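# Hang the long rail by its hooks on two posts

## Task

Set the long rail onto the two posts, seating the hook on each of its ends fully inside the slot marked in red. When finished, the rail's weight must rest on the posts, and only the posts and the robot may be in contact with it. The rail has to stay up on its own: if a gripper is still touching it, the rail must not roll or drop noticeably once the robot lets go. A rail that stays in place only because the robot holds it does not count.

## Robot and tools

Robot: two 6-joint arms with parallel grippers, named left_arm and right_arm. The names do not refer to sides of any picture. Bases in the scene frame: left_arm at (-0.101, +0.498, +0.045) m, quat_wxyz (+0.812, 0, 0, -0.583); right_arm at (-0.033, -0.555, +0.093) m, quat_wxyz (+0.759, 0, 0, +0.651). The arms face each other across the table, left_arm on the +y side.

Scene frame: origin at the table centre, +z up, table surface at z = +0.020 m. All reported hand poses and velocities use this one frame. Each gripper's fingers point along its own +x and close along its own y; end_effector_position is the midpoint between the pads, roughly 3 to 4 cm short of the fingertips. Printed hand positions can be slightly wrong, especially with the arm stretched out.

Tool execute_actions, argument actions: a list holding nothing, one action, or one wait. Optional pictures (true/false) decides whether camera images come back.
- Empty list: no new command; just reports the current state.
- Action: {"rows": [...], "steps": N}. rows holds 1 to 15 rows; steps is 1 to 15 (default 15), each step lasting 1/30 s. Row k is used on step k; if rows run out, the final row repeats.
- Wait: {"steps": N} with N up to 300 and no rows. It returns when N steps have gone by since the previous result, and your own writing time eats into that.
- A refused call sends nothing to the robot.

Row layout: one flat list of 14 numbers, each between -1 and 1, always covering both arms. Entries 1-6 are left_arm waist, shoulder, elbow, wrist pitch, wrist yaw, wrist roll; entry 7 is left_arm gripper opening; entries 8-14 repeat that order for right_arm.

Joint entries are offsets, not targets. They are measured from the joint angles printed in the latest result that listed them (if none yet in this scene, or for a later call within the same reply, from where the arm stands when the action begins). Rows within one action do not add up; each is measured from that same reference. Scale: 1.0 equals 0.9615 rad for waist, shoulder and elbow, 1.713 rad for wrist pitch, 1.767 rad for wrist yaw, 1.728 rad for wrist roll. An all-zero row is not a pause: it pulls the arm back to the reference angles. Joint ranges in rad: waist -3.054 to 3.054, shoulder 0.000 to 3.142, elbow 0.000 to 2.356, wrist pitch -1.571 to 1.571, wrist yaw -1.571 to 1.571, wrist roll -3.142 to 3.142. Asking for more than 0.010 rad beyond a range end gets the call refused; true ends may sit 0.010 rad either way. Requests beyond the real end are clipped there and may be reported as "joint sent to its limit" (possibly about an earlier action); silence does not prove there is room left.

Gripper entry is absolute, not an offset: +1 fully open, about -0.80 where empty fingers touch, values down to -1 add nothing. Full close needs at least about 0.5 s.

Motion limits: each step, the commanded angle may lead the measured one by at most 0.211 rad (waist, shoulder, elbow), 0.213 (pitch), 0.267 (yaw), 0.228 (roll). If the targets would put a hand over 70 mm away from where it is, all of that arm's targets are scaled back. Big moves therefore take several steps. Friction can leave a joint short of its target, especially at long reach, and tiny turns may not happen; check the reported angles after each move. Between calls the arms keep heading to the last row's targets until they nearly stop or a step is HELD; after that only a new action moves them further.

Result lines: the state line per arm gives position (m), quat_wxyz and velocities (m/s, rad/s). Joint positions and Joint velocities list six joints (rad, rad/s) plus the pad gap (m; 0.088 when fully open). grip_measured is the pad opening on the command scale; each gripper has its own fixed error up to about 1 mm, and while squeezing something hard it reads up to about 0.061 narrower than the pads are. To hold a part, command roughly 0.07 below grip_measured (less for a lighter grip). Parts thinner than about 3 mm get proportionally less force. Pad force tops out near 34-49 N. "joint command not followed" means a clearance check altered or blocked some targets; HELD marks steps on which your row was partly or wholly not sent. Joint torques and External joint torques are noisy estimates that include friction and carried weight.

Faults: load limits (N m) per arm are waist 16.6, shoulder 20.6, elbow 20.5, wrist pitch 5.42, wrist yaw 5.4, wrist roll 5.07, held weight included. Reaching one stops that arm for 10 s and drops the rest of the call. Holding loads heats motors: MOTOR HOT appears from 50 °C; at 95 °C an OVER-TEMPERATURE FAULT holds the arm, and if it does not cool within 30-60 s the arm and its gripper lose power and go limp.

Tool zoom_image: camera (cam_high, cam_low, cam_left_wrist or cam_right_wrist) and region [x0, y0, x1, y1] in pixels of that camera's latest 504x504 image, origin top-left, at most 504 by 504. It moves nothing.

Tool read_manual: optional section, only "licences"; returns licence text, moves nothing.

Tool finished_scene: scene = current scene number. Irreversible; the scene is judged then, so the rail must already hang stably on its own.

Avoid: arms colliding or pressing on each other, knocking anything off the table, dropping or slamming the rail, and hard shoves. Brief outside tugs on held parts or nudges to loose objects may occur. The simulation keeps running while you compose replies.

Each tool is called after "Call:" as name([rows], argument=value, ...), one row to a line, values as JSON.

## Session

Call:
execute_actions(actions=[])

Scene clock: 0.00 s of 5400.00 s.
left_arm: end_effector_position=(-0.1314, +0.0393, +0.1781) grip_measured=+0.998 end_effector_quat_wxyz=(-0.073, +0.412, -0.566, -0.710) end_effector_velocity=(-0.003, +0.002, -0.001) end_effector_angular_velocity=(+0.013, -0.003, +0.000) | right_arm: end_effector_position=(-0.0940, -0.3991, +0.2430) grip_measured=+1.000 end_effector_quat_wxyz=(+0.587, +0.345, +0.632, -0.369) end_effector_velocity=(+0.000, -0.002, +0.000) end_effector_angular_velocity=(-0.004, +0.006, +0.005)
Joint positions: left_arm=[-0.161  2.033  1.621 -0.8    0.776  2.624  0.088] | right_arm=[ 0.463  1.144  1.    -1.402 -0.067  2.943  0.088]
Joint velocities: left_arm=[-0.007 -0.002 -0.002 -0.007 -0.007 -0.007 -0.   ] | right_arm=[-0.002 -0.007 -0.002 -0.007 -0.007 -0.007  0.   ]
Joint torques (N m, as the arm reports them, + toward a larger angle): no reading
External joint torques (N m, as the arm's controller estimates them; a push from outside toward a larger angle lowers the number): no reading
Motor temperatures (°C, as the motors report them): left_arm=[23 35 29 24 23 22] | right_arm=[22 39 28 21 22 22]
Heat: left arm: hottest shoulder 35 °C (+0.0 °C/min); right arm: hottest shoulder 39 °C (+0.0 °C/min).

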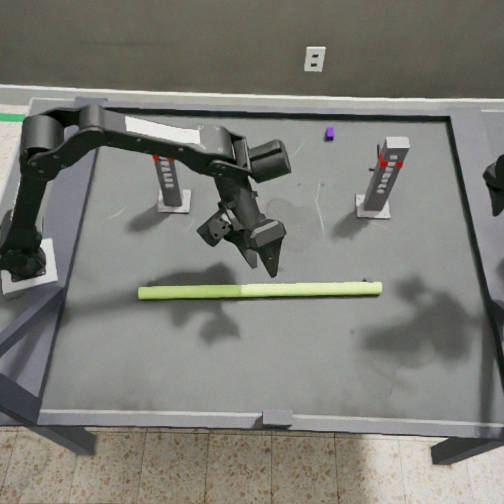

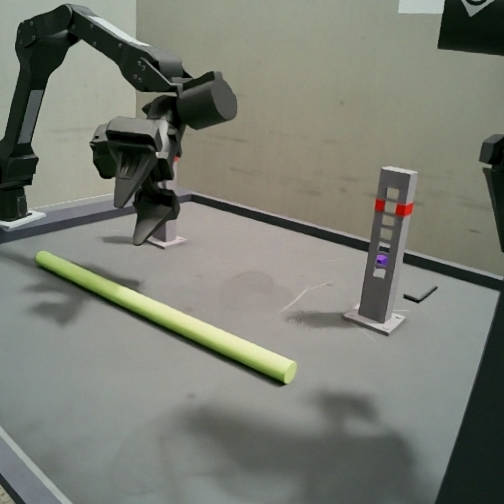

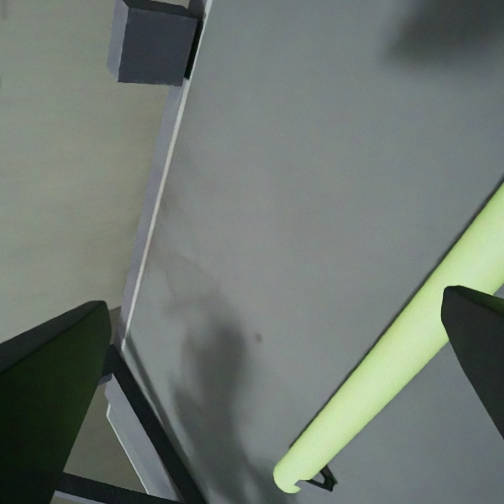

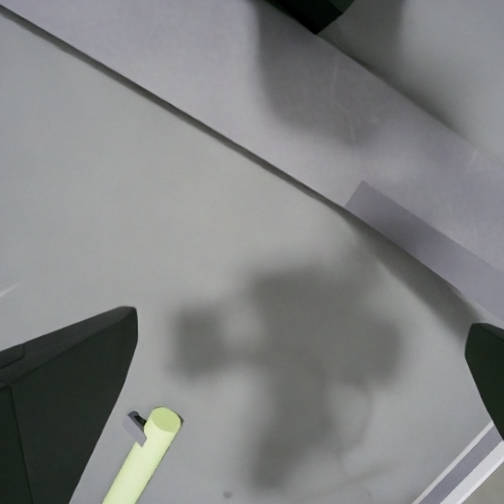

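Call:
zoom_image(camera="cam_high", region=[335, 255, 405, 325])

Call:
zoom_image(camera="cam_high", region=[120, 255, 190, 325])

Call:
zoom_image(camera="cam_right_wrist", region=[90, 384, 210, 504])

Call:
zoom_image(camera="cam_left_wrist", region=[250, 404, 370, 504])

Call:
zoom_image(camera="cam_high", region=[340, 125, 440, 225])

Call:
zoom_image(camera="cam_low", region=[330, 155, 450, 345])

Region (335, 255, 405, 325) of cam_high's 504x504 image, scaled by 7.200, with more detail than that image has.

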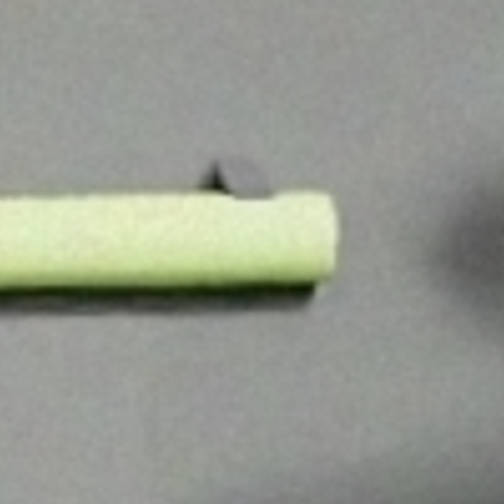

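Region (120, 255, 190, 325) of cam_high's 504x504 image, scaled by 7.200, with more detail than that image has.

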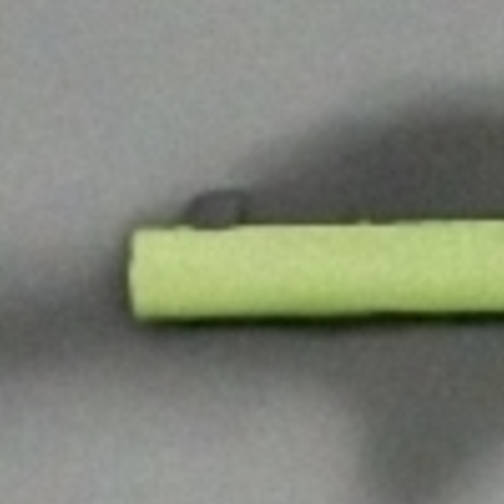

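Region (90, 384, 210, 504) of cam_right_wrist's 504x504 image, scaled by 4.200, with more detail than that image has.

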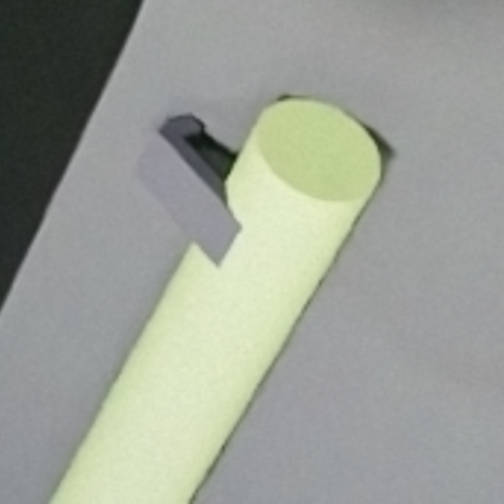

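Region (250, 404, 370, 504) of cam_left_wrist's 504x504 image, scaled by 4.200, with more detail than that image has.

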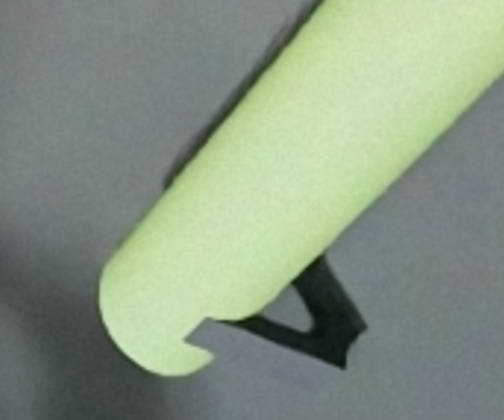

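Region (340, 125, 440, 225) of cam_high's 504x504 image, scaled by 5.040, with more detail than that image has.

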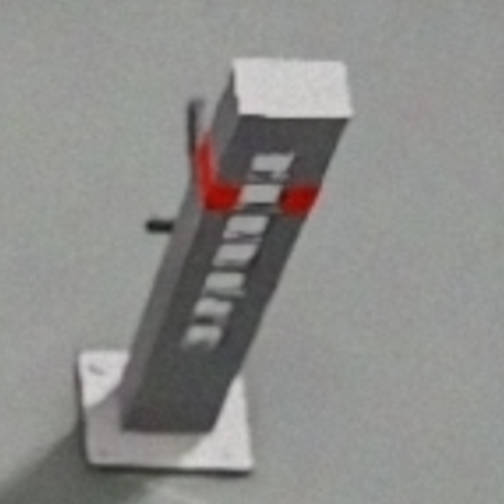

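Region (330, 155, 450, 345) of cam_low's 504x504 image, scaled by 2.653, with more detail than that image has; it fills the left 318 columns of this view, and the rest is white.

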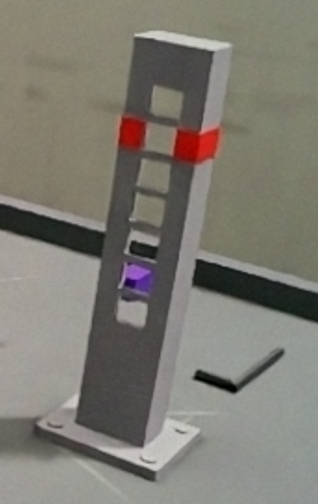

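Call:
execute_actions([
  {"rows":[[-0.02,-0.005,-0.01,-0.01,-0.03,-0.1,0.6,-0.005,0.04,0.03,0.007,0,-0.1,0.6],[-0.04,-0.01,-0.02,-0.02,-0.06,-0.2,0.6,-0.01,0.08,0.06,0.014,0,-0.2,0.6],[-0.06,-0.015,-0.03,-0.03,-0.09,-0.3,0.6,-0.015,0.13,0.09,0.021,0,-0.3,0.6],[-0.08,-0.02,-0.04,-0.04,-0.12,-0.4,0.6,-0.02,0.18,0.125,0.028,0,-0.4,0.6],[-0.10,-0.025,-0.05,-0.05,-0.15,-0.5,0.6,-0.025,0.23,0.16,0.035,0,-0.5,0.6],[-0.12,-0.03,-0.06,-0.06,-0.18,-0.6,0.6,-0.03,0.28,0.195,0.042,0,-0.6,0.6],[-0.14,-0.035,-0.07,-0.07,-0.21,-0.7,0.6,-0.035,0.33,0.23,0.049,0,-0.7,0.6],[-0.16,-0.04,-0.08,-0.08,-0.24,-0.8,0.6,-0.04,0.38,0.265,0.056,0,-0.8,0.6],[-0.18,-0.045,-0.09,-0.09,-0.27,-0.9,0.6,-0.045,0.43,0.3,0.063,0,-0.9,0.6],[-0.20,-0.05,-0.10,-0.10,-0.30,-1,0.6,-0.05,0.48,0.335,0.07,0,-1,0.6],[-0.22,-0.055,-0.11,-0.11,-0.33,-1,0.6,-0.055,0.53,0.37,0.077,0,-1,0.6],[-0.24,-0.06,-0.12,-0.12,-0.36,-1,0.6,-0.06,0.58,0.405,0.084,0,-1,0.6],[-0.26,-0.065,-0.13,-0.13,-0.39,-1,0.6,-0.065,0.63,0.44,0.091,0,-1,0.6],[-0.28,-0.07,-0.13,-0.14,-0.42,-1,0.6,-0.07,0.68,0.475,0.098,0,-1,0.6],[-0.296,-0.08,-0.13,-0.16,-0.44,-1,0.6,-0.08,0.73,0.51,0.105,0.038,-1,0.6]],"steps":15},
], pictures=false)

Call:
execute_actions([
  {"steps":15},
], pictures=false)

Scene clock: 35.13 s of 5400.00 s.
left_arm: end_effector_position=(-0.1486, +0.1040, +0.1165) grip_measured=+0.611 end_effector_quat_wxyz=(-0.095, +0.635, -0.183, -0.745) end_effector_velocity=(+0.002, +0.180, -0.037) end_effector_angular_velocity=(+0.796, -1.289, +1.055) | right_arm: end_effector_position=(-0.1183, -0.2702, +0.2264) grip_measured=+0.610 end_effector_quat_wxyz=(+0.672, +0.134, +0.713, -0.150) end_effector_velocity=(+0.011, +0.352, -0.119) end_effector_angular_velocity=(+0.178, -0.393, +1.323)
Joint positions: left_arm=[-0.381  1.996  1.525 -0.998  0.171  1.904  0.069] | right_arm=[ 0.412  1.663  1.364 -1.267 -0.061  2.234  0.069]
Joint velocities: left_arm=[-0.545 -0.154 -0.173 -0.593 -1.399 -1.487 -0.003] | right_arm=[-0.129  1.311  0.979  0.315  0.418 -1.458 -0.003]
Joint torques (N m, as the arm reports them, + toward a larger angle): left_arm=[ -0.03 -13.2    4.53  -0.06   0.12  -0.13] | right_arm=[-0.5  -5.68  5.21  0.16  0.14 -0.16]
External joint torques (N m, as the arm's controller estimates them; a push from outside toward a larger angle lowers the number): left_arm=[-0.3  -3.69 -1.52 -0.52 -0.06 -0.13] | right_arm=[-0.09  0.26 -0.01 -0.06  0.02 -0.16]
Motor temperatures (°C, as the motors report them): left_arm=[23 41 32 25 24 22] | right_arm=[22 38 30 21 22 22]
Heat: left arm: hottest shoulder 41 °C (+10.2 °C/min); right arm: hottest shoulder 38 °C (-1.7 °C/min).
Steps of this call (steps 1 to 90: nothing new was sent; then 31.63 s passed at rest; steps 91 to 105: all 15 steps of this action). Readings (joint positions):
91: left_arm=[-0.162 2.033 1.621 -0.800 0.771 2.600] | right_arm=[0.463 1.146 1.001 -1.402 -0.067 2.923]
92: left_arm=[-0.164 2.033 1.621 -0.804 0.753 2.552] | right_arm=[0.463 1.154 1.005 -1.402 -0.067 2.877]
94: left_arm=[-0.179 2.032 1.618 -0.823 0.691 2.450] | right_arm=[0.459 1.197 1.034 -1.392 -0.067 2.778]
98: left_arm=[-0.244 2.025 1.588 -0.880 0.522 2.253] | right_arm=[0.444 1.351 1.141 -1.347 -0.067 2.579]
105: the state above

Scene clock: 35.63 s of 5400.00 s.
left_arm: end_effector_position=(-0.1451, +0.1240, +0.1180) grip_measured=+0.604 end_effector_quat_wxyz=(+0.118, +0.694, +0.093, -0.704) end_effector_velocity=(-0.001, -0.001, +0.000) end_effector_angular_velocity=(+0.003, +0.033, +1.475) | right_arm: end_effector_position=(-0.1129, -0.2280, +0.2036) grip_measured=+0.603 end_effector_quat_wxyz=(+0.698, -0.113, +0.700, +0.105) end_effector_velocity=(+0.000, -0.003, -0.005) end_effector_angular_velocity=(-0.036, +0.016, +1.455)
Joint positions: left_arm=[-0.441  1.971  1.508 -1.071  0.005  1.155  0.069] | right_arm=[ 0.39   1.834  1.477 -1.226 -0.003  1.499  0.069]
Joint velocities: left_arm=[-0.012 -0.002 -0.002  0.007 -0.022 -1.487  0.   ] | right_arm=[-0.002  0.022  0.007 -0.022 -0.007 -1.458 -0.   ]
Joint torques (N m, as the arm reports them, + toward a larger angle): left_arm=[ -0.12 -12.34   4.26  -0.14  -0.03  -0.08] | right_arm=[-0.01 -7.17  5.15  0.23  0.12 -0.12]
External joint torques (N m, as the arm's controller estimates them; a push from outside toward a larger angle lowers the number): left_arm=[-0.17 -3.61 -1.52 -0.55 -0.08 -0.07] | right_arm=[-0.02  0.15 -0.23  0.    0.07 -0.12]
Motor temperatures (°C, as the motors report them): left_arm=[23 42 32 25 24 22] | right_arm=[22 38 30 21 22 22]
Heat: left arm: hottest shoulder 42 °C (+11.8 °C/min); right arm: hottest shoulder 38 °C (-1.7 °C/min).
Steps of this call (steps 1 to 15: the robot went on to your last target). Readings (joint positions):
1: left_arm=[-0.399 1.992 1.519 -1.017 0.129 1.855] | right_arm=[0.407 1.705 1.394 -1.254 -0.046 2.185]
2: left_arm=[-0.413 1.987 1.515 -1.032 0.100 1.805] | right_arm=[0.402 1.740 1.418 -1.241 -0.035 2.136]
4: left_arm=[-0.431 1.980 1.511 -1.048 0.060 1.705] | right_arm=[0.394 1.789 1.444 -1.235 -0.021 2.039]
8: left_arm=[-0.439 1.972 1.510 -1.063 0.021 1.505] | right_arm=[0.390 1.826 1.463 -1.230 -0.009 1.843]
15: the state above

Call:
execute_actions(actions=[])

Scene clock: 47.80 s of 5400.00 s.
left_arm: end_effector_position=(-0.1450, +0.1244, +0.1179) grip_measured=+0.603 end_effector_quat_wxyz=(+0.205, +0.674, +0.183, -0.685) end_effector_velocity=(+0.000, +0.002, +0.000) end_effector_angular_velocity=(+0.006, -0.008, +0.005) | right_arm: end_effector_position=(-0.1127, -0.2275, +0.2029) grip_measured=+0.603 end_effector_quat_wxyz=(+0.676, -0.210, +0.678, +0.201) end_effector_velocity=(+0.000, -0.002, +0.000) end_effector_angular_velocity=(-0.009, +0.005, -0.010)
Joint positions: left_arm=[-0.442  1.971  1.507 -1.072  0.002  0.898  0.069] | right_arm=[ 0.389  1.837  1.479 -1.225 -0.003  1.219  0.069]
Joint velocities: left_arm=[-0.002 -0.002 -0.002 -0.007 -0.007 -0.007 -0.   ] | right_arm=[-0.002 -0.002 -0.002 -0.007 -0.007  0.007 -0.   ]
Joint torques (N m, as the arm reports them, + toward a larger angle): left_arm=[ -0.23 -12.33   4.28  -0.13  -0.03  -0.1 ] | right_arm=[-0.25 -7.16  5.28  0.21  0.12 -0.14]
External joint torques (N m, as the arm's controller estimates them; a push from outside toward a larger angle lowers the number): left_arm=[-0.23 -3.71 -1.38 -0.51 -0.08 -0.1 ] | right_arm=[-0.24  0.11 -0.11 -0.06  0.07 -0.14]
Motor temperatures (°C, as the motors report them): left_arm=[23 43 32 25 24 22] | right_arm=[22 39 31 21 22 22]
Heat: left arm: hottest shoulder 43 °C (+10.0 °C/min); right arm: hottest shoulder 39 °C (+0.0 °C/min).
Steps of this call (steps 1 to 30: the robot went on to your last target; steps 31 to 90: nothing new was sent; then 9.17 s passed at rest). Readings (joint positions):
1: left_arm=[-0.442 1.971 1.508 -1.071 0.004 1.106] | right_arm=[0.389 1.835 1.478 -1.226 -0.003 1.450]
2: left_arm=[-0.442 1.971 1.508 -1.071 0.004 1.058] | right_arm=[0.389 1.835 1.478 -1.226 -0.003 1.401]
4: left_arm=[-0.442 1.971 1.508 -1.071 0.003 0.989] | right_arm=[0.389 1.837 1.478 -1.225 -0.003 1.324]
8: left_arm=[-0.442 1.971 1.508 -1.071 0.002 0.929] | right_arm=[0.389 1.837 1.479 -1.225 -0.003 1.254]
90: the state above
All arms were judged still, so your last target was given up. Only a new action makes them travel on or press farther. Fingers that are still opening or closing keep moving.

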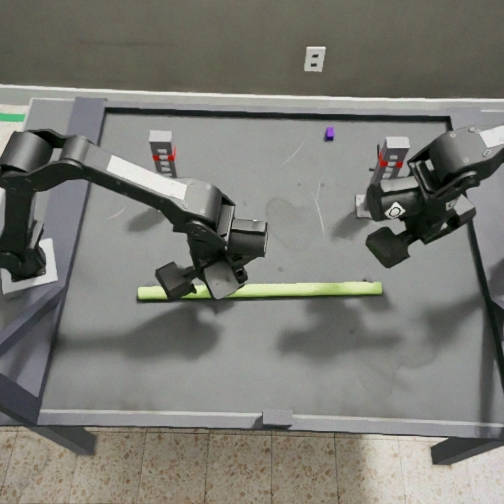

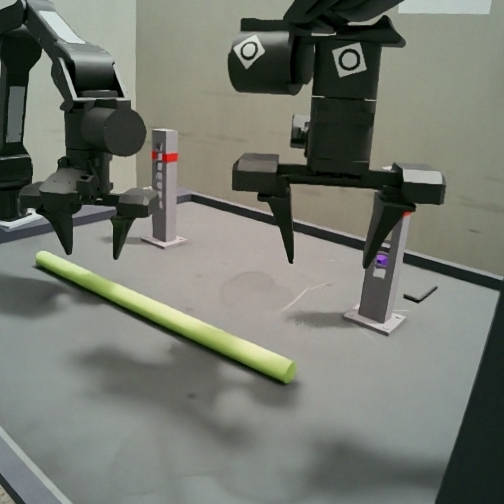

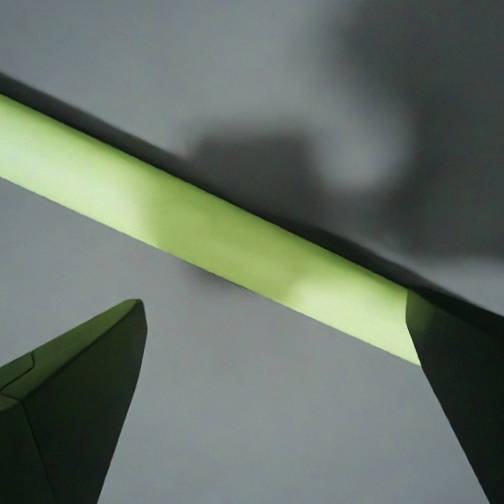

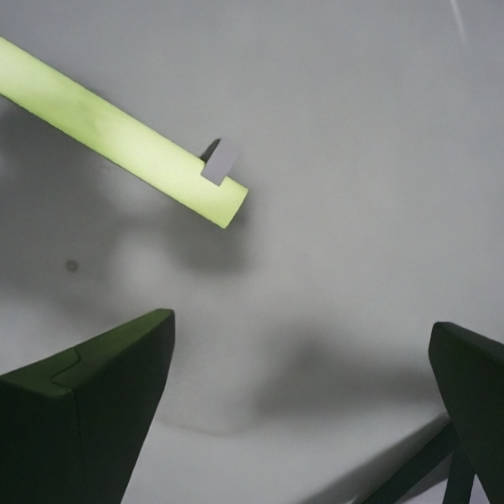

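Call:
execute_actions([
  {"rows":[[0,-0.001,-0.004,0,0,-0.06,0.6,0,0.03,0.035,0.008,0,-0.06,0.6],[0,-0.002,-0.008,0,0,-0.12,0.6,0,0.07,0.07,0.017,0,-0.12,0.6],[0,-0.003,-0.012,0,0,-0.18,0.6,0,0.11,0.105,0.026,0,-0.18,0.6],[0,-0.004,-0.016,0,0,-0.24,0.6,0,0.15,0.14,0.034,0,-0.24,0.6],[0,-0.005,-0.02,0,0,-0.3,0.6,0,0.19,0.175,0.043,0,-0.3,0.6],[0,-0.006,-0.025,0,0,-0.36,0.6,0,0.23,0.21,0.05,0,-0.36,0.6],[0,-0.007,-0.03,0,0,-0.42,0.6,0,0.27,0.245,0.057,0,-0.42,0.6],[0,-0.008,-0.035,0,0,-0.48,0.6,0,0.31,0.275,0.064,0,-0.48,0.6],[0,-0.009,-0.04,0,0,-0.54,0.6,0,0.35,0.3,0.07,0,-0.54,0.6],[0,-0.01,-0.045,0,0,-0.6,0.6,0,0.39,0.32,0.076,0,-0.58,0.6],[0,-0.01,-0.045,0,0,-0.6,0.6,0,0.43,0.335,0.081,0,-0.58,0.6],[0,-0.01,-0.045,0,0,-0.6,0.6,0,0.46,0.345,0.085,0,-0.58,0.6],[0,-0.01,-0.045,0,0,-0.6,0.6,0,0.48,0.355,0.088,0,-0.58,0.6],[0,-0.01,-0.045,0,0,-0.6,0.6,0,0.5,0.36,0.088,0,-0.58,0.6]],"steps":15},
], pictures=false)

Call:
execute_actions([
  {"steps":14},
])

Scene clock: 53.30 s of 5400.00 s.
left_arm: end_effector_position=(-0.1441, +0.1326, +0.1105) grip_measured=+0.603 end_effector_quat_wxyz=(+0.415, +0.571, +0.413, -0.575) end_effector_velocity=(+0.002, +0.012, -0.006) end_effector_angular_velocity=(+0.049, -0.005, +1.485) | right_arm: end_effector_position=(-0.1355, -0.1332, +0.1319) grip_measured=+0.603 end_effector_quat_wxyz=(+0.569, -0.415, +0.565, +0.430) end_effector_velocity=(-0.014, +0.049, -0.253) end_effector_angular_velocity=(-0.344, -0.111, +1.489)
Joint positions: left_arm=[-0.442  1.971  1.477 -1.072  0.002  0.202  0.069] | right_arm=[ 0.389  2.235  1.779 -1.092 -0.003  0.527  0.069]
Joint velocities: left_arm=[-0.002 -0.002 -0.027 -0.022 -0.007 -1.487 -0.   ] | right_arm=[ 0.002  0.759  0.242  0.154 -0.007 -1.487 -0.001]
Joint torques (N m, as the arm reports them, + toward a larger angle): left_arm=[  0.01 -11.52   4.22  -0.02   0.03  -0.08] | right_arm=[  0.02 -11.02   5.1    0.09   0.    -0.2 ]
External joint torques (N m, as the arm's controller estimates them; a push from outside toward a larger angle lowers the number): left_arm=[ 0.11 -2.81 -1.48 -0.39  0.01 -0.08] | right_arm=[-0.03  0.21 -0.7  -0.09 -0.01 -0.2 ]
Motor temperatures (°C, as the motors report them): left_arm=[23 44 32 24 24 22] | right_arm=[22 40 31 21 22 22]
Heat: left arm: hottest shoulder 44 °C (+10.1 °C/min); right arm: hottest shoulder 40 °C (+1.1 °C/min).
Steps of this call (steps 1 to 90: nothing new was sent; then 2.00 s passed at rest; steps 91 to 105: all 15 steps of this action). Readings (joint positions):
91: left_arm=[-0.442 1.971 1.507 -1.072 0.002 0.884] | right_arm=[0.389 1.839 1.481 -1.225 -0.003 1.205]
92: left_arm=[-0.442 1.971 1.507 -1.072 0.002 0.849] | right_arm=[0.389 1.845 1.488 -1.225 -0.003 1.171]
94: left_arm=[-0.442 1.971 1.507 -1.072 0.002 0.750] | right_arm=[0.389 1.879 1.524 -1.207 -0.003 1.072]
98: left_arm=[-0.442 1.971 1.499 -1.072 0.002 0.551] | right_arm=[0.389 2.001 1.635 -1.159 -0.003 0.873]
105: the state above

Scene clock: 53.77 s of 5400.00 s.
left_arm: end_effector_position=(-0.1440, +0.1332, +0.1099) grip_measured=+0.603 end_effector_quat_wxyz=(+0.503, +0.496, +0.502, -0.499) end_effector_velocity=(+0.001, +0.005, +0.000) end_effector_angular_velocity=(+0.021, -0.010, +0.093) | right_arm: end_effector_position=(-0.1373, -0.1260, +0.1106) grip_measured=+0.603 end_effector_quat_wxyz=(+0.497, -0.501, +0.499, +0.503) end_effector_velocity=(-0.001, -0.003, -0.004) end_effector_angular_velocity=(-0.018, +0.003, +0.068)
Joint positions: left_arm=[-0.442  1.971  1.475 -1.072  0.002 -0.127  0.069] | right_arm=[ 0.389  2.307  1.814 -1.077 -0.003  0.229  0.069]
Joint velocities: left_arm=[-0.002 -0.002 -0.002 -0.022 -0.007 -0.095 -0.   ] | right_arm=[ 0.002  0.007 -0.002 -0.007 -0.007 -0.066 -0.   ]
Joint torques (N m, as the arm reports them, + toward a larger angle): left_arm=[  0.05 -11.51   4.24  -0.02   0.    -0.12] | right_arm=[  0.03 -10.35   5.1    0.2   -0.02  -0.17]
External joint torques (N m, as the arm's controller estimates them; a push from outside toward a larger angle lowers the number): left_arm=[-0.01 -2.94 -1.33 -0.35  0.03 -0.11] | right_arm=[-0.04 -0.12 -0.29 -0.13 -0.02 -0.17]
Motor temperatures (°C, as the motors report them): left_arm=[23 44 32 24 23 22] | right_arm=[22 40 31 21 22 22]
Heat: left arm: hottest shoulder 44 °C (+10.0 °C/min); right arm: hottest shoulder 40 °C (+1.1 °C/min).
Steps of this call (steps 1 to 14: the robot went on to your last target). Readings (joint positions):
1: left_arm=[-0.442 1.971 1.477 -1.072 0.002 0.152] | right_arm=[0.389 2.258 1.785 -1.088 -0.003 0.478]
2: left_arm=[-0.442 1.971 1.477 -1.072 0.002 0.103] | right_arm=[0.389 2.275 1.789 -1.087 -0.003 0.429]
4: left_arm=[-0.442 1.971 1.476 -1.072 0.002 0.008] | right_arm=[0.389 2.297 1.794 -1.085 -0.003 0.343]
8: left_arm=[-0.442 1.971 1.476 -1.072 0.002 -0.088] | right_arm=[0.389 2.306 1.806 -1.080 -0.003 0.262]
14: the state above

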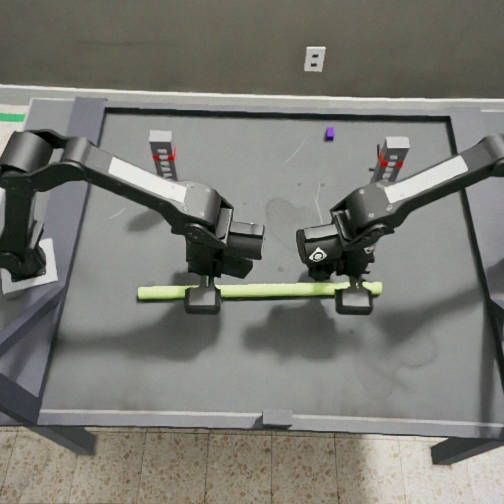

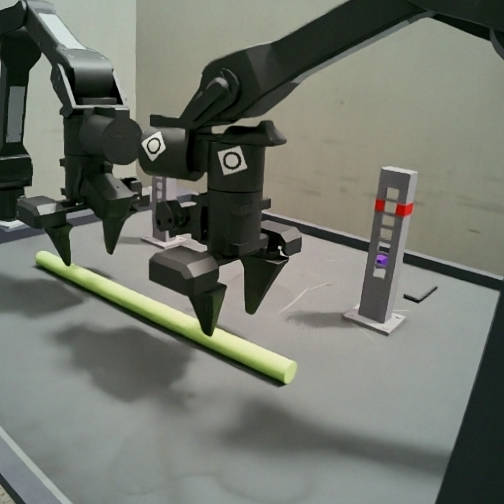

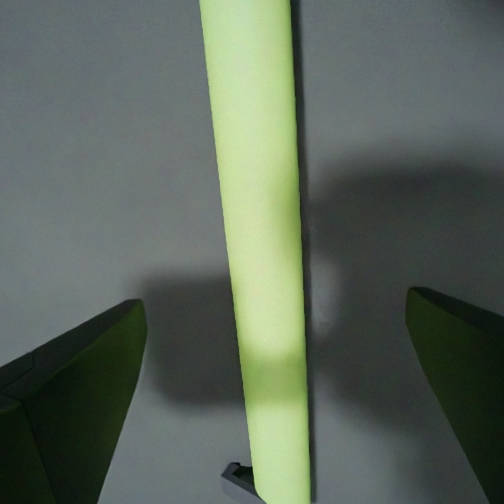

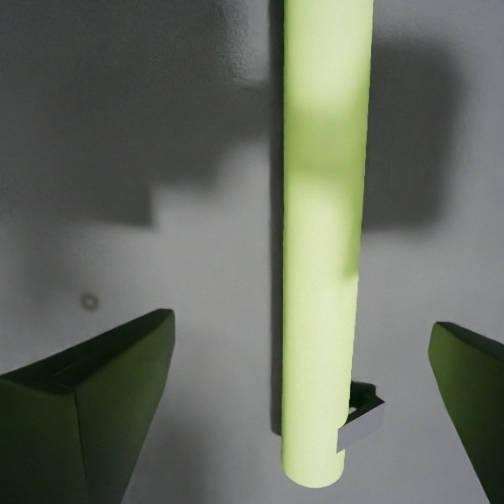

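Call:
execute_actions([
  {"rows":[[0,0.008,-0.011,0.008,0,-0.002,0.6,-0.003,0.008,-0.009,0.008,0,-0.003,0.6],[0,0.014,-0.022,0.017,0,-0.004,0.6,-0.006,0.014,-0.017,0.015,0,-0.006,0.6],[0,0.02,-0.033,0.025,0,-0.006,0.6,-0.009,0.02,-0.026,0.022,0,-0.009,0.6],[0,0.026,-0.044,0.034,0,-0.008,0.6,-0.012,0.026,-0.034,0.03,0,-0.012,0.6],[0,0.032,-0.055,0.042,0,-0.008,0.6,-0.015,0.032,-0.043,0.037,0,-0.015,0.6],[0,0.038,-0.066,0.051,0,-0.008,0.6,-0.017,0.038,-0.051,0.045,0,-0.017,0.6],[0,0.044,-0.077,0.06,0,-0.008,0.6,-0.017,0.044,-0.06,0.052,0,-0.017,0.6],[0,0.049,-0.088,0.068,0,-0.008,0.6,-0.017,0.05,-0.068,0.06,0,-0.017,0.6],[0,0.054,-0.099,0.077,0,-0.008,0.6,-0.017,0.057,-0.077,0.068,0,-0.017,0.6],[0,0.059,-0.109,0.085,0,-0.008,0.6,-0.017,0.063,-0.085,0.075,0,-0.017,0.6]],"steps":15},
], pictures=false)

Call:
execute_actions([
  {"steps":5},
])

Scene clock: 66.23 s of 5400.00 s.
left_arm: end_effector_position=(-0.1439, +0.1338, +0.0744) grip_measured=+0.603 end_effector_quat_wxyz=(+0.506, +0.493, +0.505, -0.496) end_effector_velocity=(+0.001, +0.010, -0.032) end_effector_angular_velocity=(+0.036, -0.012, +0.005) | right_arm: end_effector_position=(-0.1307, -0.1260, +0.0719) grip_measured=+0.603 end_effector_quat_wxyz=(+0.493, -0.506, +0.498, +0.502) end_effector_velocity=(+0.002, -0.010, -0.043) end_effector_angular_velocity=(-0.042, -0.002, +0.019)
Joint positions: left_arm=[-0.442  2.011  1.386 -0.942  0.002 -0.139  0.069] | right_arm=[ 0.375  2.358  1.743 -0.964 -0.003  0.205  0.069]
Joint velocities: left_arm=[-0.002  0.037 -0.081  0.081 -0.007 -0.007 -0.   ] | right_arm=[-0.002  0.061 -0.076  0.095 -0.007 -0.022  0.   ]
Joint torques (N m, as the arm reports them, + toward a larger angle): left_arm=[ 0.03 -8.82  4.45  0.19  0.   -0.08] | right_arm=[  0.01 -11.06   3.02   0.33  -0.01  -0.15]
External joint torques (N m, as the arm's controller estimates them; a push from outside toward a larger angle lowers the number): left_arm=[ 0.03  0.43 -1.33 -0.19  0.02 -0.08] | right_arm=[ 0.02  0.02 -2.6  -0.05 -0.01 -0.15]
Motor temperatures (°C, as the motors report them): left_arm=[23 44 31 24 23 22] | right_arm=[22 43 32 22 22 22]
Heat: left arm: hottest shoulder 44 °C (+7.1 °C/min); right arm: hottest shoulder 43 °C (+4.1 °C/min).
Steps of this call (steps 1 to 30: the robot went on to your last target; steps 31 to 90: nothing new was sent; then 8.97 s passed at rest; steps 91 to 105: all 15 steps of this action). Readings (joint positions):
91: left_arm=[-0.442 1.971 1.475 -1.071 0.002 -0.137] | right_arm=[0.389 2.307 1.814 -1.077 -0.003 0.221]
92: left_arm=[-0.442 1.971 1.474 -1.068 0.002 -0.137] | right_arm=[0.389 2.307 1.814 -1.073 -0.003 0.221]
94: left_arm=[-0.442 1.971 1.466 -1.049 0.002 -0.137] | right_arm=[0.389 2.309 1.810 -1.057 -0.003 0.220]
98: left_arm=[-0.442 1.979 1.436 -1.003 0.002 -0.137] | right_arm=[0.381 2.320 1.786 -1.017 -0.003 0.210]
105: the state above

Scene clock: 66.40 s of 5400.00 s.
left_arm: end_effector_position=(-0.1441, +0.1323, +0.0735) grip_measured=+0.603 end_effector_quat_wxyz=(+0.507, +0.491, +0.504, -0.498) end_effector_velocity=(+0.000, -0.004, -0.001) end_effector_angular_velocity=(-0.019, -0.020, +0.015) | right_arm: end_effector_position=(-0.1310, -0.1249, +0.0706) grip_measured=+0.603 end_effector_quat_wxyz=(+0.494, -0.505, +0.497, +0.504) end_effector_velocity=(+0.002, +0.001, -0.002) end_effector_angular_velocity=(+0.001, +0.008, -0.000)
Joint positions: left_arm=[-0.442  2.012  1.383 -0.931  0.002 -0.139  0.069] | right_arm=[ 0.375  2.36   1.741 -0.954 -0.003  0.204  0.069]
Joint velocities: left_arm=[-0.007  0.002 -0.002  0.022 -0.022 -0.022 -0.   ] | right_arm=[-0.007  0.002 -0.002  0.007 -0.007 -0.007  0.   ]
Joint torques (N m, as the arm reports them, + toward a larger angle): left_arm=[ 0.05 -8.55  4.06  0.06  0.   -0.11] | right_arm=[ -0.22 -10.53   2.88   0.19  -0.01  -0.18]
External joint torques (N m, as the arm's controller estimates them; a push from outside toward a larger angle lowers the number): left_arm=[ 0.12 -0.02 -1.25 -0.29  0.02 -0.11] | right_arm=[-0.07 -0.46 -2.09 -0.08 -0.02 -0.18]
Motor temperatures (°C, as the motors report them): left_arm=[23 44 31 24 23 22] | right_arm=[22 43 32 22 22 22]
Heat: left arm: hottest shoulder 44 °C (+7.1 °C/min); right arm: hottest shoulder 43 °C (+4.0 °C/min).
Steps of this call (steps 1 to 5: the robot went on to your last target). Readings (joint positions):
1: left_arm=[-0.442 2.012 1.384 -0.938 0.002 -0.139] | right_arm=[0.375 2.360 1.741 -0.961 -0.003 0.205]
2: left_arm=[-0.442 2.012 1.383 -0.936 0.002 -0.139] | right_arm=[0.375 2.360 1.741 -0.959 -0.003 0.205]
4: left_arm=[-0.442 2.012 1.383 -0.932 0.002 -0.139] | right_arm=[0.375 2.360 1.741 -0.955 -0.003 0.204]
5: the state above

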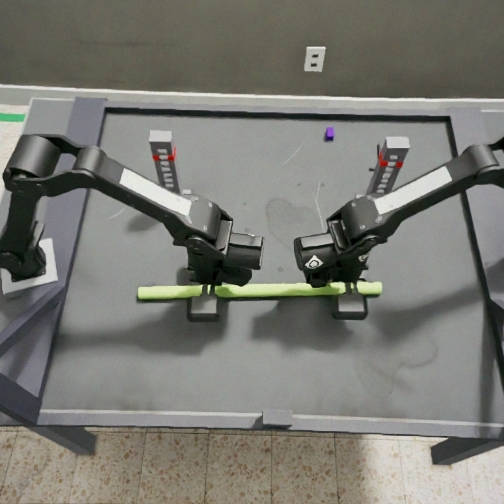

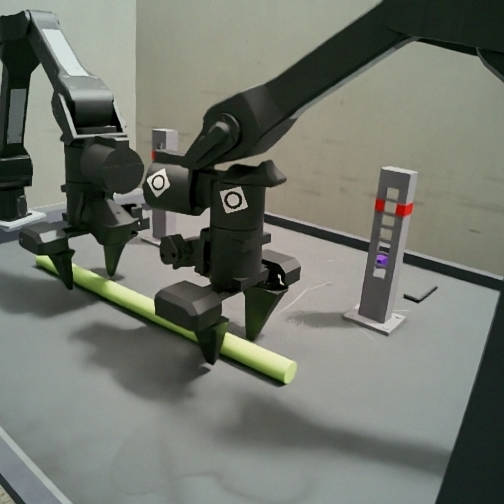

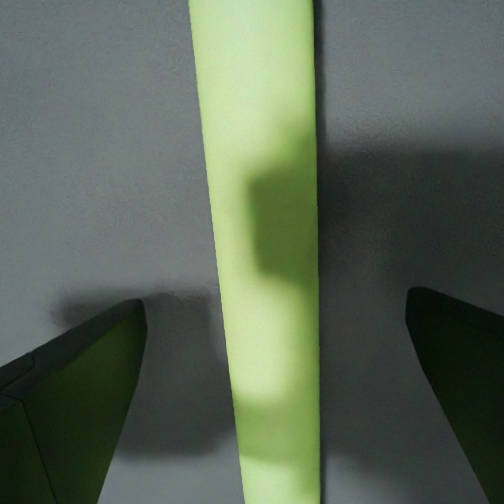

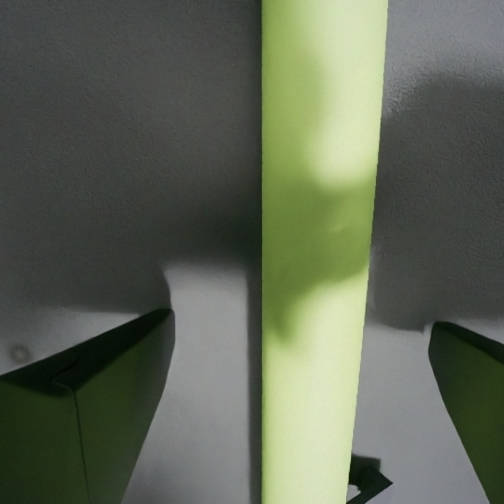

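Call:
execute_actions([
  {"rows":[[0,0.008,-0.01,0.004,0,0,0.4,0,0.007,-0.008,0.004,0,0,0.4],[0,0.013,-0.016,0.008,0,0,0.3,0,0.011,-0.012,0.008,0,0,0.3],[0,0.017,-0.022,0.012,0,0,0.2,0,0.014,-0.015,0.012,0,0,0.2],[0,0.021,-0.027,0.015,0,0,0.1,0,0.017,-0.018,0.015,0,0,0.1],[0,0.025,-0.032,0.018,0,0,0,0,0.02,-0.021,0.018,0,0,0]],"steps":15},
])

Scene clock: 72.23 s of 5400.00 s.
left_arm: end_effector_position=(-0.1440, +0.1333, +0.0664) grip_measured=+0.022 end_effector_quat_wxyz=(+0.507, +0.491, +0.504, -0.498) end_effector_velocity=(+0.005, +0.003, -0.001) end_effector_angular_velocity=(+0.010, -0.023, +0.025) | right_arm: end_effector_position=(-0.1311, -0.1239, +0.0639) grip_measured=+0.021 end_effector_quat_wxyz=(+0.496, -0.503, +0.495, +0.506) end_effector_velocity=(+0.002, +0.002, +0.000) end_effector_angular_velocity=(+0.006, +0.009, +0.000)
Joint positions: left_arm=[-0.442  2.019  1.363 -0.903  0.002 -0.139  0.04 ] | right_arm=[ 0.375  2.369  1.728 -0.926 -0.002  0.204  0.04 ]
Joint velocities: left_arm=[ 0.002 -0.002 -0.007 -0.007 -0.022 -0.022 -0.008] | right_arm=[-0.007 -0.002 -0.002  0.007 -0.007 -0.007 -0.008]
Joint torques (N m, as the arm reports them, + toward a larger angle): left_arm=[ 0.02 -8.12  3.93  0.14  0.   -0.04] | right_arm=[ -0.06 -10.31   2.83   0.23  -0.03   0.  ]
External joint torques (N m, as the arm's controller estimates them; a push from outside toward a larger angle lowers the number): left_arm=[-0.08  0.56 -1.39 -0.2   0.03 -0.04] | right_arm=[ 0.   -0.04 -2.24 -0.07 -0.03  0.  ]
Motor temperatures (°C, as the motors report them): left_arm=[23 44 31 24 23 22] | right_arm=[22 44 32 22 22 22]
Heat: left arm: hottest shoulder 44 °C (+6.1 °C/min); right arm: hottest shoulder 44 °C (+5.1 °C/min).
Steps of this call (steps 1 to 30: the robot went on to your last target; steps 31 to 90: nothing new was sent; then 2.33 s passed at rest; steps 91 to 105: all 15 steps of this action). Readings (joint positions):
91: left_arm=[-0.442 2.012 1.381 -0.928 0.002 -0.139] | right_arm=[0.375 2.360 1.740 -0.951 -0.003 0.204]
92: left_arm=[-0.442 2.012 1.381 -0.927 0.002 -0.139] | right_arm=[0.375 2.360 1.740 -0.951 -0.003 0.204]
94: left_arm=[-0.442 2.012 1.378 -0.919 0.002 -0.139] | right_arm=[0.375 2.360 1.737 -0.944 -0.003 0.204]
98: left_arm=[-0.442 2.016 1.368 -0.908 0.002 -0.139] | right_arm=[0.375 2.365 1.732 -0.932 -0.003 0.204]
105: the state above

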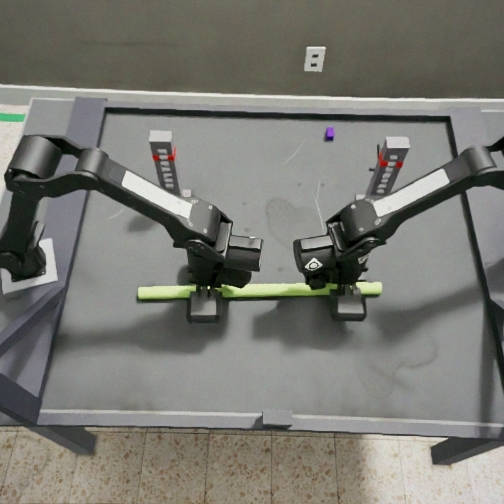

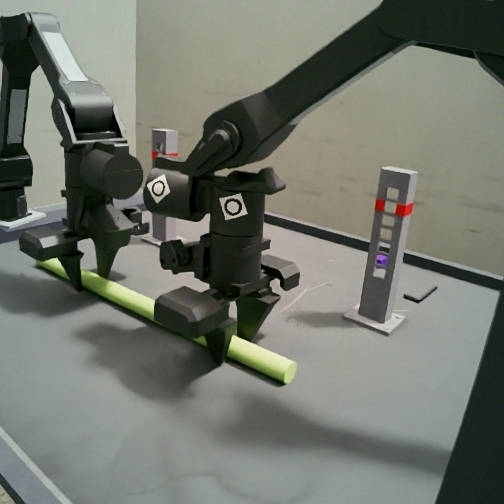

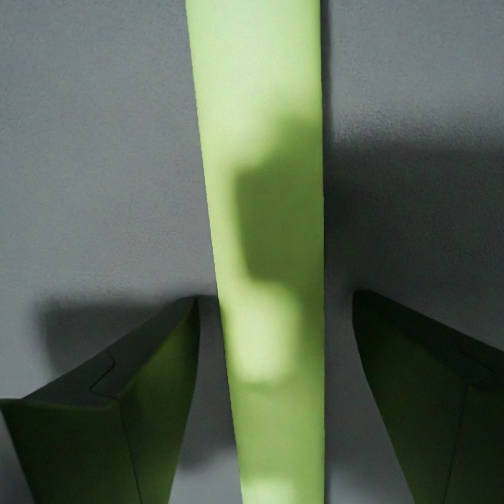

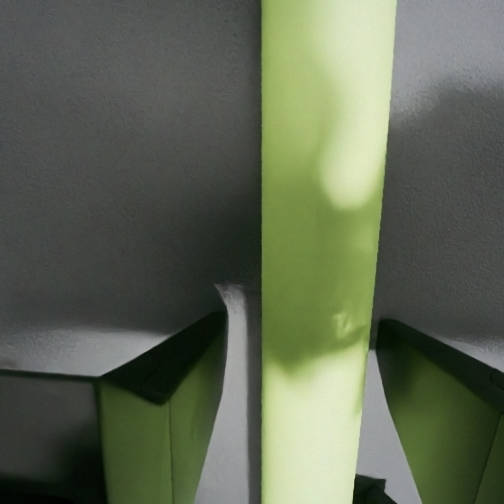

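Call:
zoom_image(camera="cam_low", region=[170, 300, 300, 400])

Call:
zoom_image(camera="cam_low", region=[30, 230, 130, 310])

Region (170, 300, 300, 400) of cam_low's 504x504 image, scaled by 3.877, with more detail than that image has; it fills the top 388 rows of this view, and the rest is white.

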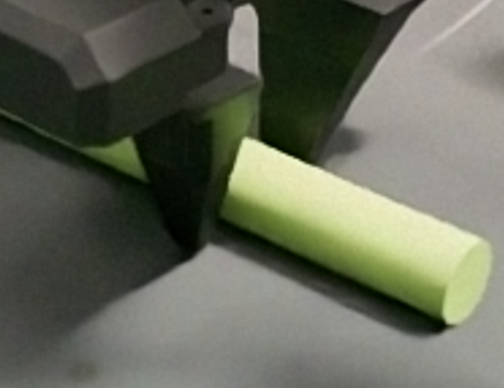

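Region (30, 230, 130, 310) of cam_low's 504x504 image, scaled by 5.040, with more detail than that image has; it fills the top 403 rows of this view, and the rest is white.

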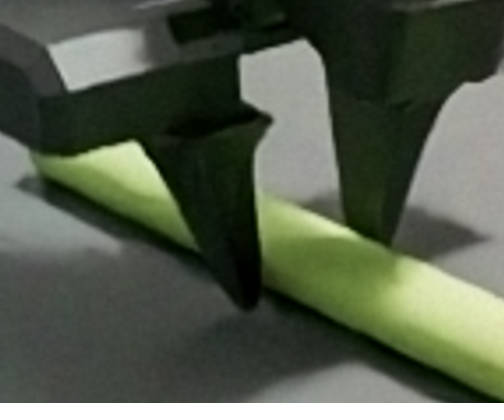

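Call:
execute_actions([
  {"rows":[[0,0,-0.012,0.005,0,0,-0.03,0,0,0,0,0,0,-0.03],[0,0,-0.02,0.009,0,0,-0.08,0,0,0,0,0,0,-0.08],[0,0,-0.025,0.012,0,0,-0.12,0,0,0,0,0,0,-0.12],[0,0,-0.025,0.012,0,0,-0.16,0,0,0,0,0,0,-0.16],[0,0,-0.025,0.012,0,0,-0.2,0,0,0,0,0,0,-0.2],[0,0,-0.025,0.012,0,0,-0.23,0,0,0,0,0,0,-0.23],[0,0,-0.025,0.012,0,0,-0.26,0,0,0,0,0,0,-0.26],[0,0,-0.025,0.012,0,0,-0.29,0,0,0,0,0,0,-0.29],[0,0,-0.025,0.012,0,0,-0.32,0,0,0,0,0,0,-0.32],[0,0,-0.025,0.012,0,0,-0.35,0,0,0,0,0,0,-0.35],[0,0,-0.025,0.012,0,0,-0.38,0,0,0,0,0,0,-0.38],[0,0,-0.025,0.012,0,0,-0.41,0,0,0,0,0,0,-0.41],[0,0,-0.025,0.012,0,0,-0.44,0,0,0,0,0,0,-0.44]],"steps":15},
], pictures=false)

Call:
execute_actions([
  {"steps":5},
])

Scene clock: 82.97 s of 5400.00 s.
left_arm: end_effector_position=(-0.1436, +0.1337, +0.0634) grip_measured=-0.339 end_effector_quat_wxyz=(+0.509, +0.489, +0.503, -0.498) end_effector_velocity=(+0.002, -0.001, +0.000) end_effector_angular_velocity=(-0.010, -0.021, +0.005) | right_arm: end_effector_position=(-0.1313, -0.1238, +0.0639) grip_measured=-0.322 end_effector_quat_wxyz=(+0.495, -0.504, +0.494, +0.507) end_effector_velocity=(+0.000, -0.001, +0.003) end_effector_angular_velocity=(-0.001, -0.008, -0.005)
Joint positions: left_arm=[-0.442  2.019  1.35  -0.886  0.001 -0.14   0.022] | right_arm=[ 0.376  2.369  1.728 -0.926 -0.001  0.201  0.023]
Joint velocities: left_arm=[-0.002 -0.002 -0.002  0.007 -0.022 -0.007 -0.   ] | right_arm=[ 0.002 -0.007 -0.002 -0.007  0.007  0.007 -0.   ]
Joint torques (N m, as the arm reports them, + toward a larger angle): left_arm=[ -0.03 -10.3    3.97   0.15   0.01   0.  ] | right_arm=[  0.2  -11.46   3.69   0.07  -0.04   0.11]
External joint torques (N m, as the arm's controller estimates them; a push from outside toward a larger angle lowers the number): left_arm=[ 0.09 -1.67 -1.36 -0.22  0.02  0.  ] | right_arm=[ 0.48 -1.05 -1.49 -0.26 -0.06  0.1 ]
Motor temperatures (°C, as the motors report them): left_arm=[23 42 31 24 23 22] | right_arm=[22 46 31 22 22 22]
Heat: left arm: hottest shoulder 42 °C (+2.0 °C/min); right arm: hottest shoulder 46 °C (+8.0 °C/min).
Steps of this call (steps 1 to 15: the robot went on to your last target; steps 16 to 90: nothing new was sent; then 7.23 s passed at rest; steps 91 to 105: all 15 steps of this action). Readings (joint positions):
91: left_arm=[-0.442 2.019 1.362 -0.902 0.002 -0.139] | right_arm=[0.375 2.369 1.728 -0.926 -0.002 0.204]
92: left_arm=[-0.442 2.019 1.361 -0.899 0.002 -0.139] | right_arm=[0.375 2.369 1.728 -0.926 -0.002 0.204]
94: left_arm=[-0.442 2.019 1.357 -0.893 0.002 -0.139] | right_arm=[0.375 2.369 1.728 -0.926 -0.002 0.204]
98: left_arm=[-0.442 2.019 1.351 -0.888 0.002 -0.139] | right_arm=[0.375 2.369 1.728 -0.926 -0.002 0.204]
105: the state above

Scene clock: 83.13 s of 5400.00 s.
left_arm: end_effector_position=(-0.1436, +0.1337, +0.0634) grip_measured=-0.339 end_effector_quat_wxyz=(+0.509, +0.489, +0.503, -0.498) end_effector_velocity=(+0.000, -0.003, +0.001) end_effector_angular_velocity=(-0.015, -0.021, -0.014) | right_arm: end_effector_position=(-0.1313, -0.1238, +0.0639) grip_measured=-0.322 end_effector_quat_wxyz=(+0.495, -0.504, +0.494, +0.507) end_effector_velocity=(+0.003, -0.002, +0.000) end_effector_angular_velocity=(-0.006, -0.009, -0.010)
Joint positions: left_arm=[-0.442  2.019  1.35  -0.886  0.001 -0.14   0.022] | right_arm=[ 0.376  2.369  1.728 -0.926 -0.001  0.201  0.023]
Joint velocities: left_arm=[-0.007 -0.002  0.002  0.007 -0.022  0.007 -0.   ] | right_arm=[-0.002 -0.002 -0.002 -0.007  0.007  0.007 -0.   ]
Joint torques (N m, as the arm reports them, + toward a larger angle): left_arm=[ -0.04 -10.32   3.95   0.17   0.01   0.02] | right_arm=[ -0.05 -11.44   3.68   0.08  -0.04   0.11]
External joint torques (N m, as the arm's controller estimates them; a push from outside toward a larger angle lowers the number): left_arm=[ 0.02 -1.66 -1.43 -0.22  0.02  0.01] | right_arm=[-0.04 -1.14 -1.44 -0.25 -0.05  0.11]
Motor temperatures (°C, as the motors report them): left_arm=[23 42 31 24 23 22] | right_arm=[22 46 31 22 22 22]
Heat: left arm: hottest shoulder 42 °C (+2.0 °C/min); right arm: hottest shoulder 46 °C (+8.1 °C/min).
Steps of this call (steps 1 to 5: the robot went on to your last target). Readings (joint positions):
1: left_arm=[-0.442 2.019 1.350 -0.886 0.001 -0.140] | right_arm=[0.376 2.369 1.728 -0.926 -0.001 0.201]
2: left_arm=[-0.442 2.019 1.350 -0.886 0.001 -0.140] | right_arm=[0.376 2.369 1.728 -0.926 -0.001 0.201]
4: left_arm=[-0.442 2.019 1.350 -0.886 0.001 -0.140] | right_arm=[0.376 2.369 1.728 -0.926 -0.001 0.201]
5: the state above

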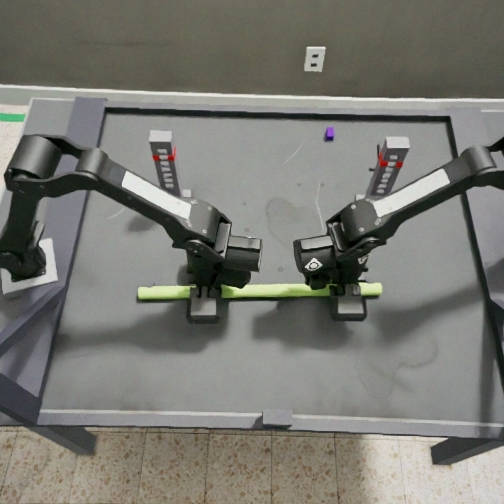

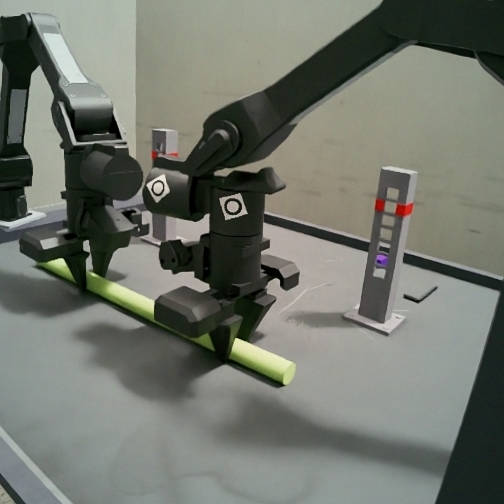

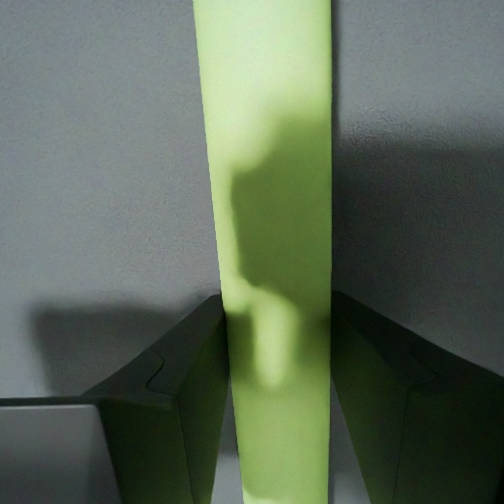

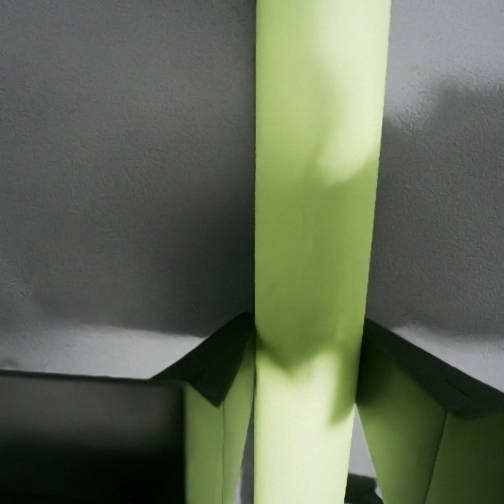

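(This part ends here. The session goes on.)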